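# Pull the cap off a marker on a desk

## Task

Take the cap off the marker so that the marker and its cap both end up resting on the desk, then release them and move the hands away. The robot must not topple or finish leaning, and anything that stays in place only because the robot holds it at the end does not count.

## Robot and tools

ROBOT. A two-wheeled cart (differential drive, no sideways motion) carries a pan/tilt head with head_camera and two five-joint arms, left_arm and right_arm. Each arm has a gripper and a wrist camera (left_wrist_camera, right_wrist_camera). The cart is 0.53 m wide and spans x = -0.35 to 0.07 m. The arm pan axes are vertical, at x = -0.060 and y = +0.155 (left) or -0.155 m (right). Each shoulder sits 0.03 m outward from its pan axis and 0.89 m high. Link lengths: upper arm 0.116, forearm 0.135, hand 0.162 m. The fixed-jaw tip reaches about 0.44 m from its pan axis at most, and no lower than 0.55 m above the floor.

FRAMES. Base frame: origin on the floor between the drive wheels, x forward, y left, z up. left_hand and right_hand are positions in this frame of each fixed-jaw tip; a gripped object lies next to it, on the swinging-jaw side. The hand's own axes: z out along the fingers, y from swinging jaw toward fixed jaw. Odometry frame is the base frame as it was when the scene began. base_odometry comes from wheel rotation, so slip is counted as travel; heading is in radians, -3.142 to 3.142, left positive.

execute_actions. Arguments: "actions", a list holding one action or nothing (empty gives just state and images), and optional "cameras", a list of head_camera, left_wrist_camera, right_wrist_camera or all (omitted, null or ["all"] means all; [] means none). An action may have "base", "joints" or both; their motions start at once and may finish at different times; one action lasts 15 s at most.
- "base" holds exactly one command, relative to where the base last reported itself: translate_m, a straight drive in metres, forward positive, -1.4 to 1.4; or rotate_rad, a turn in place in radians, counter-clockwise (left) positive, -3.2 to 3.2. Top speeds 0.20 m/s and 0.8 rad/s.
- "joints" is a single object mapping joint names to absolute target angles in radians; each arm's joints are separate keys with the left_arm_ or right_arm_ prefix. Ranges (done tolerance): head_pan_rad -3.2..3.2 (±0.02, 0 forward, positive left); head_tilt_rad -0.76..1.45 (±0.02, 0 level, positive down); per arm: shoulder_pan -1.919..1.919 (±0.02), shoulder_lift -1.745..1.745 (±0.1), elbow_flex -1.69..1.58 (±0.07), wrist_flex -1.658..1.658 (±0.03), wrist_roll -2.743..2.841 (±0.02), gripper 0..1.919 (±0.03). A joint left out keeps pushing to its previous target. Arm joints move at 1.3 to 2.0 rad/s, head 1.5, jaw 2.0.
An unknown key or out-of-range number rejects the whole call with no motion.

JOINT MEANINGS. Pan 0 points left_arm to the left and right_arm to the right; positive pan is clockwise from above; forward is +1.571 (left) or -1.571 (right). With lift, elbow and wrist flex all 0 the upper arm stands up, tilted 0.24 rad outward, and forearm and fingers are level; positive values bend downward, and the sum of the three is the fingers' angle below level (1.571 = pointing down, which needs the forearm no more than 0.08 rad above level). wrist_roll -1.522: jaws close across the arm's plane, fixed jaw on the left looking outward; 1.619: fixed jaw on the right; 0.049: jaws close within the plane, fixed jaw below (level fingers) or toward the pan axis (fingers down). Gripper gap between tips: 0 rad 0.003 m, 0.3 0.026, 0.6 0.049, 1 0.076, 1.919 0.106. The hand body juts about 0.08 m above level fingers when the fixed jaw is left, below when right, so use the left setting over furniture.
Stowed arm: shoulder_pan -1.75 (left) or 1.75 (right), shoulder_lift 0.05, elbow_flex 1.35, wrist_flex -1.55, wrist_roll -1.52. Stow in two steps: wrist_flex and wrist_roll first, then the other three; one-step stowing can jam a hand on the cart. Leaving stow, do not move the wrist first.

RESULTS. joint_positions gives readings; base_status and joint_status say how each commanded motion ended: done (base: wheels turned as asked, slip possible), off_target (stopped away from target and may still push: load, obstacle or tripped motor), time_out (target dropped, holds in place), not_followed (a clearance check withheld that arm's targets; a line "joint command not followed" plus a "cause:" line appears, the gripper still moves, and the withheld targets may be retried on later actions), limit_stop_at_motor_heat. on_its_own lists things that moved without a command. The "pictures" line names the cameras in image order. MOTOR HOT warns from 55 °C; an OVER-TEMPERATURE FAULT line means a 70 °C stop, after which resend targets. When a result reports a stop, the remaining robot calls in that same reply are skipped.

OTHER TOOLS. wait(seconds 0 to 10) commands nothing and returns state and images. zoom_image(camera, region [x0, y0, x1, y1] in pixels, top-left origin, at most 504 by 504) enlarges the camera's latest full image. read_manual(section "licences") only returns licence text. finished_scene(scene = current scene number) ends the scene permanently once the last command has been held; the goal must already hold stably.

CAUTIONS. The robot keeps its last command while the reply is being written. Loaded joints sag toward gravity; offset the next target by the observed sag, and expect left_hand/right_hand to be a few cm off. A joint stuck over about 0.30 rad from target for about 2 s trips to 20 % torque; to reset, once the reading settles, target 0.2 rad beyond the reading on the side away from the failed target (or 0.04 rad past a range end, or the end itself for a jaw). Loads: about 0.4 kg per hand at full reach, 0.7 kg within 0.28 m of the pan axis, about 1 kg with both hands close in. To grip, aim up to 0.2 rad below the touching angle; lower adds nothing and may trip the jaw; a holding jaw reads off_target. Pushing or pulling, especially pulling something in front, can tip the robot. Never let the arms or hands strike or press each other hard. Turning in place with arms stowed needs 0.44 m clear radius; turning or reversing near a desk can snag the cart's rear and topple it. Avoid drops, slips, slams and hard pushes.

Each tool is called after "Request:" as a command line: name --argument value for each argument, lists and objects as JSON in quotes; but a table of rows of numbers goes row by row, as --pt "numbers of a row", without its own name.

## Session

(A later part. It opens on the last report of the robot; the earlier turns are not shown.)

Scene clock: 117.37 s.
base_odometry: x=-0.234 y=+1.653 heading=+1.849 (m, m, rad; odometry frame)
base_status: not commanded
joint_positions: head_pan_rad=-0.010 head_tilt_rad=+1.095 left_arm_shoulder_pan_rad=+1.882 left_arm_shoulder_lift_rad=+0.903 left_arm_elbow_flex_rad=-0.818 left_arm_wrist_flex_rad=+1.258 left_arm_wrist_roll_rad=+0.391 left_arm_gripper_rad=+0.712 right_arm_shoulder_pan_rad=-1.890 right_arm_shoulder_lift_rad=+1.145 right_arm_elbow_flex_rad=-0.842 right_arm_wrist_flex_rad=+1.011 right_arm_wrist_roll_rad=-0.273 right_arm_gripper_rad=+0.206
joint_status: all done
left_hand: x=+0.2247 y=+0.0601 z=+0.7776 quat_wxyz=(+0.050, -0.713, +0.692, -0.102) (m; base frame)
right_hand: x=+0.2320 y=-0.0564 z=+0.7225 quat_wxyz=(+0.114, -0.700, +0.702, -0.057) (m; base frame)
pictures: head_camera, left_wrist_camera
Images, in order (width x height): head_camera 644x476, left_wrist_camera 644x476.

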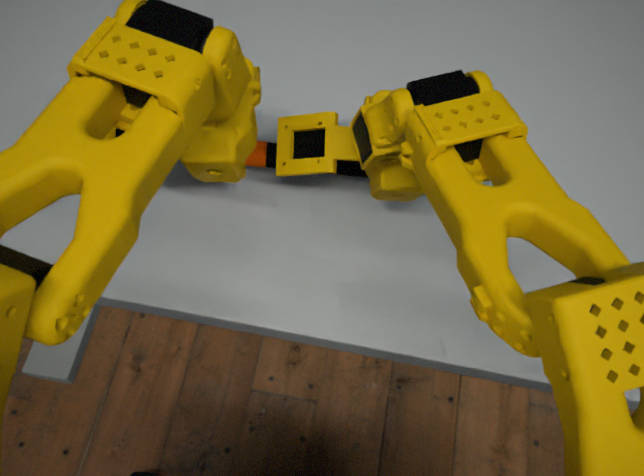

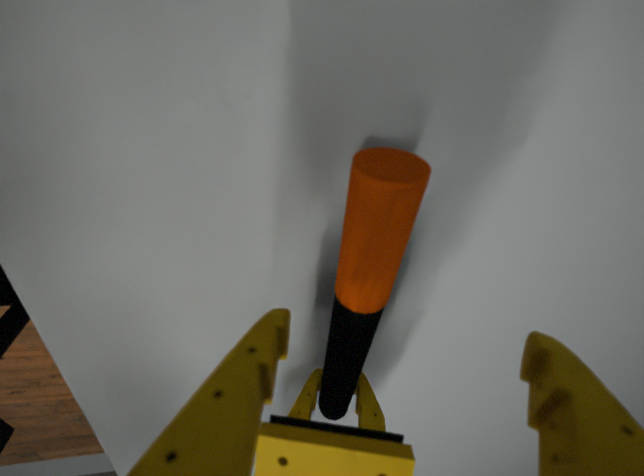

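Request:
execute_actions --actions '[{"joints":{"left_arm_shoulder_lift_rad":1.1,"left_arm_wrist_flex_rad":1.05}}]' --cameras '["head_camera","left_wrist_camera"]'

Scene clock: 121.70 s.
base_odometry: x=-0.234 y=+1.653 heading=+1.849 (m, m, rad; odometry frame)
base_status: not commanded
joint_positions: head_pan_rad=-0.010 head_tilt_rad=+1.095 left_arm_shoulder_pan_rad=+1.882 left_arm_shoulder_lift_rad=+1.102 left_arm_elbow_flex_rad=-0.831 left_arm_wrist_flex_rad=+1.061 left_arm_wrist_roll_rad=+0.391 left_arm_gripper_rad=+0.712 right_arm_shoulder_pan_rad=-1.890 right_arm_shoulder_lift_rad=+1.145 right_arm_elbow_flex_rad=-0.842 right_arm_wrist_flex_rad=+1.011 right_arm_wrist_roll_rad=-0.273 right_arm_gripper_rad=+0.206
joint_status: all done
left_hand: x=+0.2300 y=+0.0584 z=+0.7310 quat_wxyz=(+0.053, -0.713, +0.691, -0.107) (m; base frame)
right_hand: x=+0.2320 y=-0.0564 z=+0.7225 quat_wxyz=(+0.114, -0.700, +0.702, -0.057) (m; base frame)
pictures: head_camera, left_wrist_camera
Images, in order (width x height): head_camera 644x476, left_wrist_camera 644x476.

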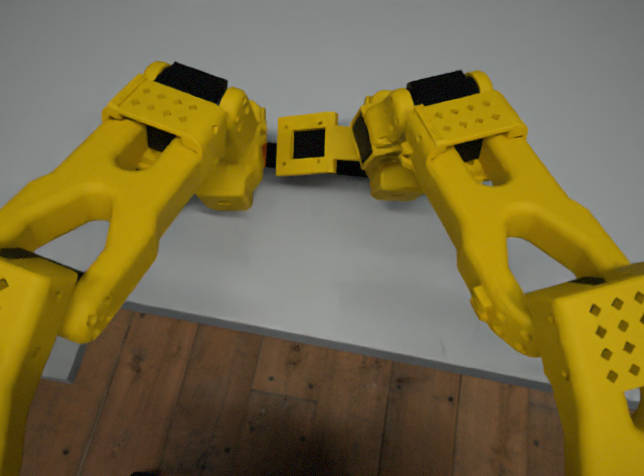

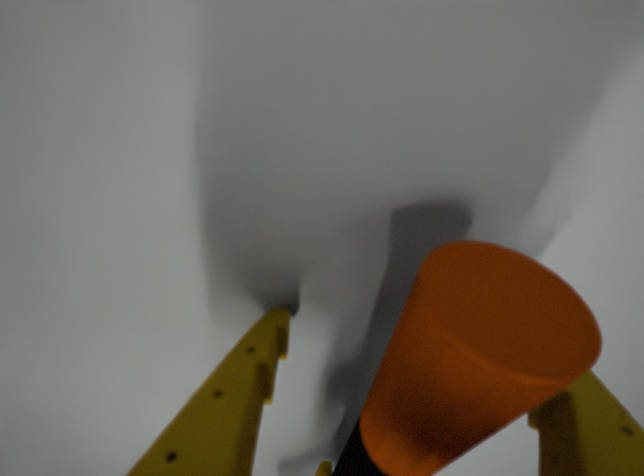

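Request:
execute_actions --actions '[{"joints":{"left_arm_wrist_flex_rad":0.96,"left_arm_gripper_rad":0.05}}]' --cameras '["left_wrist_camera"]'

Request:
execute_actions --actions '[{"joints":{"left_arm_shoulder_pan_rad":1.7,"left_arm_wrist_roll_rad":0.25,"right_arm_shoulder_pan_rad":-1.8,"right_arm_wrist_roll_rad":-0.2}}]' --cameras '["head_camera"]'

Scene clock: 127.03 s.
base_odometry: x=-0.234 y=+1.653 heading=+1.849 (m, m, rad; odometry frame)
base_status: not commanded
joint_positions: head_pan_rad=-0.010 head_tilt_rad=+1.095 left_arm_shoulder_pan_rad=+1.882 left_arm_shoulder_lift_rad=+1.113 left_arm_elbow_flex_rad=-0.831 left_arm_wrist_flex_rad=+0.961 left_arm_wrist_roll_rad=+0.391 left_arm_gripper_rad=+0.117 right_arm_shoulder_pan_rad=-1.896 right_arm_shoulder_lift_rad=+1.145 right_arm_elbow_flex_rad=-0.826 right_arm_wrist_flex_rad=+1.011 right_arm_wrist_roll_rad=-0.273 right_arm_gripper_rad=+0.206
joint_status: left_arm_gripper_rad off_target (ended at +0.117, target +0.050); the others done
left_hand: x=+0.2432 y=+0.0542 z=+0.7317 quat_wxyz=(+0.072, -0.708, +0.687, -0.146) (m; base frame)
right_hand: x=+0.2286 y=-0.0555 z=+0.7200 quat_wxyz=(+0.108, -0.703, +0.701, -0.054) (m; base frame)
pictures: left_wrist_camera
Images, in order (width x height): left_wrist_camera 644x476.

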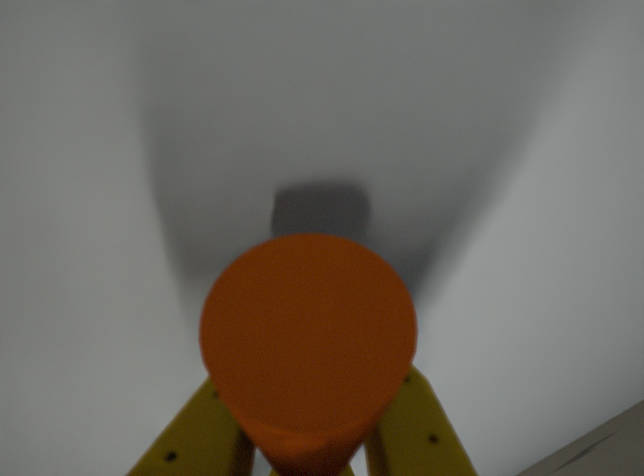

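Scene clock: 127.87 s.
base_odometry: x=-0.234 y=+1.653 heading=+1.849 (m, m, rad; odometry frame)
base_status: not commanded
joint_positions: head_pan_rad=-0.010 head_tilt_rad=+1.095 left_arm_shoulder_pan_rad=+1.714 left_arm_shoulder_lift_rad=+1.113 left_arm_elbow_flex_rad=-0.831 left_arm_wrist_flex_rad=+0.961 left_arm_wrist_roll_rad=+0.260 left_arm_gripper_rad=+0.100 right_arm_shoulder_pan_rad=-1.810 right_arm_shoulder_lift_rad=+1.145 right_arm_elbow_flex_rad=-0.826 right_arm_wrist_flex_rad=+1.008 right_arm_wrist_roll_rad=-0.208 right_arm_gripper_rad=+0.206
joint_status: all done
left_hand: x=+0.2557 y=+0.1075 z=+0.7316 quat_wxyz=(+0.093, -0.721, +0.673, -0.134) (m; base frame)
right_hand: x=+0.2365 y=-0.0810 z=+0.7201 quat_wxyz=(+0.105, -0.696, +0.708, -0.062) (m; base frame)
pictures: head_camera
Images, in order (width x height): head_camera 644x476.

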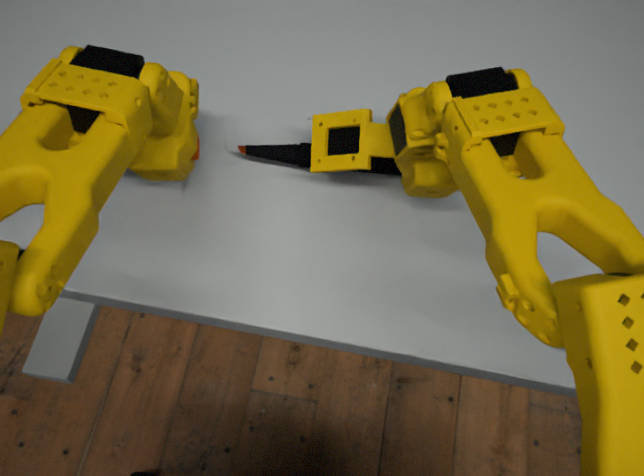

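Uncapped. Release.

Request:
execute_actions --actions '[{"joints":{"left_arm_gripper_rad":0.7,"right_arm_gripper_rad":0.7}}]' --cameras '[]'

Request:
execute_actions --actions '[{"joints":{"left_arm_shoulder_lift_rad":0.3,"right_arm_shoulder_lift_rad":0.3}}]' --cameras '[]'

Request:
execute_actions --actions '[{"base":{"translate_m":-0.3},"joints":{"head_tilt_rad":0.8}}]' --cameras '["head_camera"]'

Scene clock: 132.20 s.
base_odometry: x=-0.234 y=+1.653 heading=+1.849 (m, m, rad; odometry frame)
base_status: not commanded
joint_positions: head_pan_rad=-0.010 head_tilt_rad=+1.095 left_arm_shoulder_pan_rad=+1.714 left_arm_shoulder_lift_rad=+1.113 left_arm_elbow_flex_rad=-0.831 left_arm_wrist_flex_rad=+0.961 left_arm_wrist_roll_rad=+0.260 left_arm_gripper_rad=+0.687 right_arm_shoulder_pan_rad=-1.810 right_arm_shoulder_lift_rad=+1.145 right_arm_elbow_flex_rad=-0.826 right_arm_wrist_flex_rad=+1.008 right_arm_wrist_roll_rad=-0.208 right_arm_gripper_rad=+0.687
joint_status: all done
left_hand: x=+0.2557 y=+0.1075 z=+0.7316 quat_wxyz=(+0.093, -0.721, +0.673, -0.134) (m; base frame)
right_hand: x=+0.2365 y=-0.0810 z=+0.7201 quat_wxyz=(+0.105, -0.696, +0.708, -0.062) (m; base frame)
pictures: none
No camera images: the call's "cameras" was empty. Leave "cameras" out to get every camera's image.

Scene clock: 133.50 s.
base_odometry: x=-0.234 y=+1.653 heading=+1.849 (m, m, rad; odometry frame)
base_status: not commanded
joint_positions: head_pan_rad=-0.010 head_tilt_rad=+1.095 left_arm_shoulder_pan_rad=+1.712 left_arm_shoulder_lift_rad=+0.347 left_arm_elbow_flex_rad=-0.831 left_arm_wrist_flex_rad=+0.961 left_arm_wrist_roll_rad=+0.260 left_arm_gripper_rad=+0.688 right_arm_shoulder_pan_rad=-1.810 right_arm_shoulder_lift_rad=+0.356 right_arm_elbow_flex_rad=-0.826 right_arm_wrist_flex_rad=+1.008 right_arm_wrist_roll_rad=-0.208 right_arm_gripper_rad=+0.689
joint_status: all done
left_hand: x=+0.2873 y=+0.1035 z=+0.9770 quat_wxyz=(+0.297, -0.625, +0.582, -0.426) (m; base frame)
right_hand: x=+0.2775 y=-0.0710 z=+0.9666 quat_wxyz=(+0.424, -0.609, +0.620, -0.253) (m; base frame)
pictures: none
No camera images: the call's "cameras" was empty. Leave "cameras" out to get every camera's image.

Scene clock: 135.87 s.
base_odometry: x=-0.152 y=+1.365 heading=+1.849 (m, m, rad; odometry frame)
base_status: done
joint_positions: head_pan_rad=-0.010 head_tilt_rad=+0.815 left_arm_shoulder_pan_rad=+1.712 left_arm_shoulder_lift_rad=+0.346 left_arm_elbow_flex_rad=-0.831 left_arm_wrist_flex_rad=+0.961 left_arm_wrist_roll_rad=+0.260 left_arm_gripper_rad=+0.688 right_arm_shoulder_pan_rad=-1.810 right_arm_shoulder_lift_rad=+0.356 right_arm_elbow_flex_rad=-0.826 right_arm_wrist_flex_rad=+1.008 right_arm_wrist_roll_rad=-0.208 right_arm_gripper_rad=+0.689
joint_status: all done
left_hand: x=+0.2872 y=+0.1036 z=+0.9775 quat_wxyz=(+0.298, -0.625, +0.582, -0.427) (m; base frame)
right_hand: x=+0.2775 y=-0.0710 z=+0.9666 quat_wxyz=(+0.424, -0.609, +0.620, -0.253) (m; base frame)
pictures: head_camera
Images, in order (width x height): head_camera 644x476.

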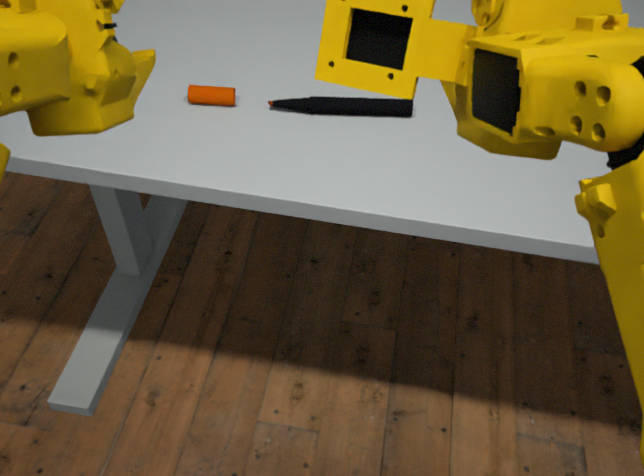

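Request:
finished_scene --scene 1

The scene is finished: the task was done.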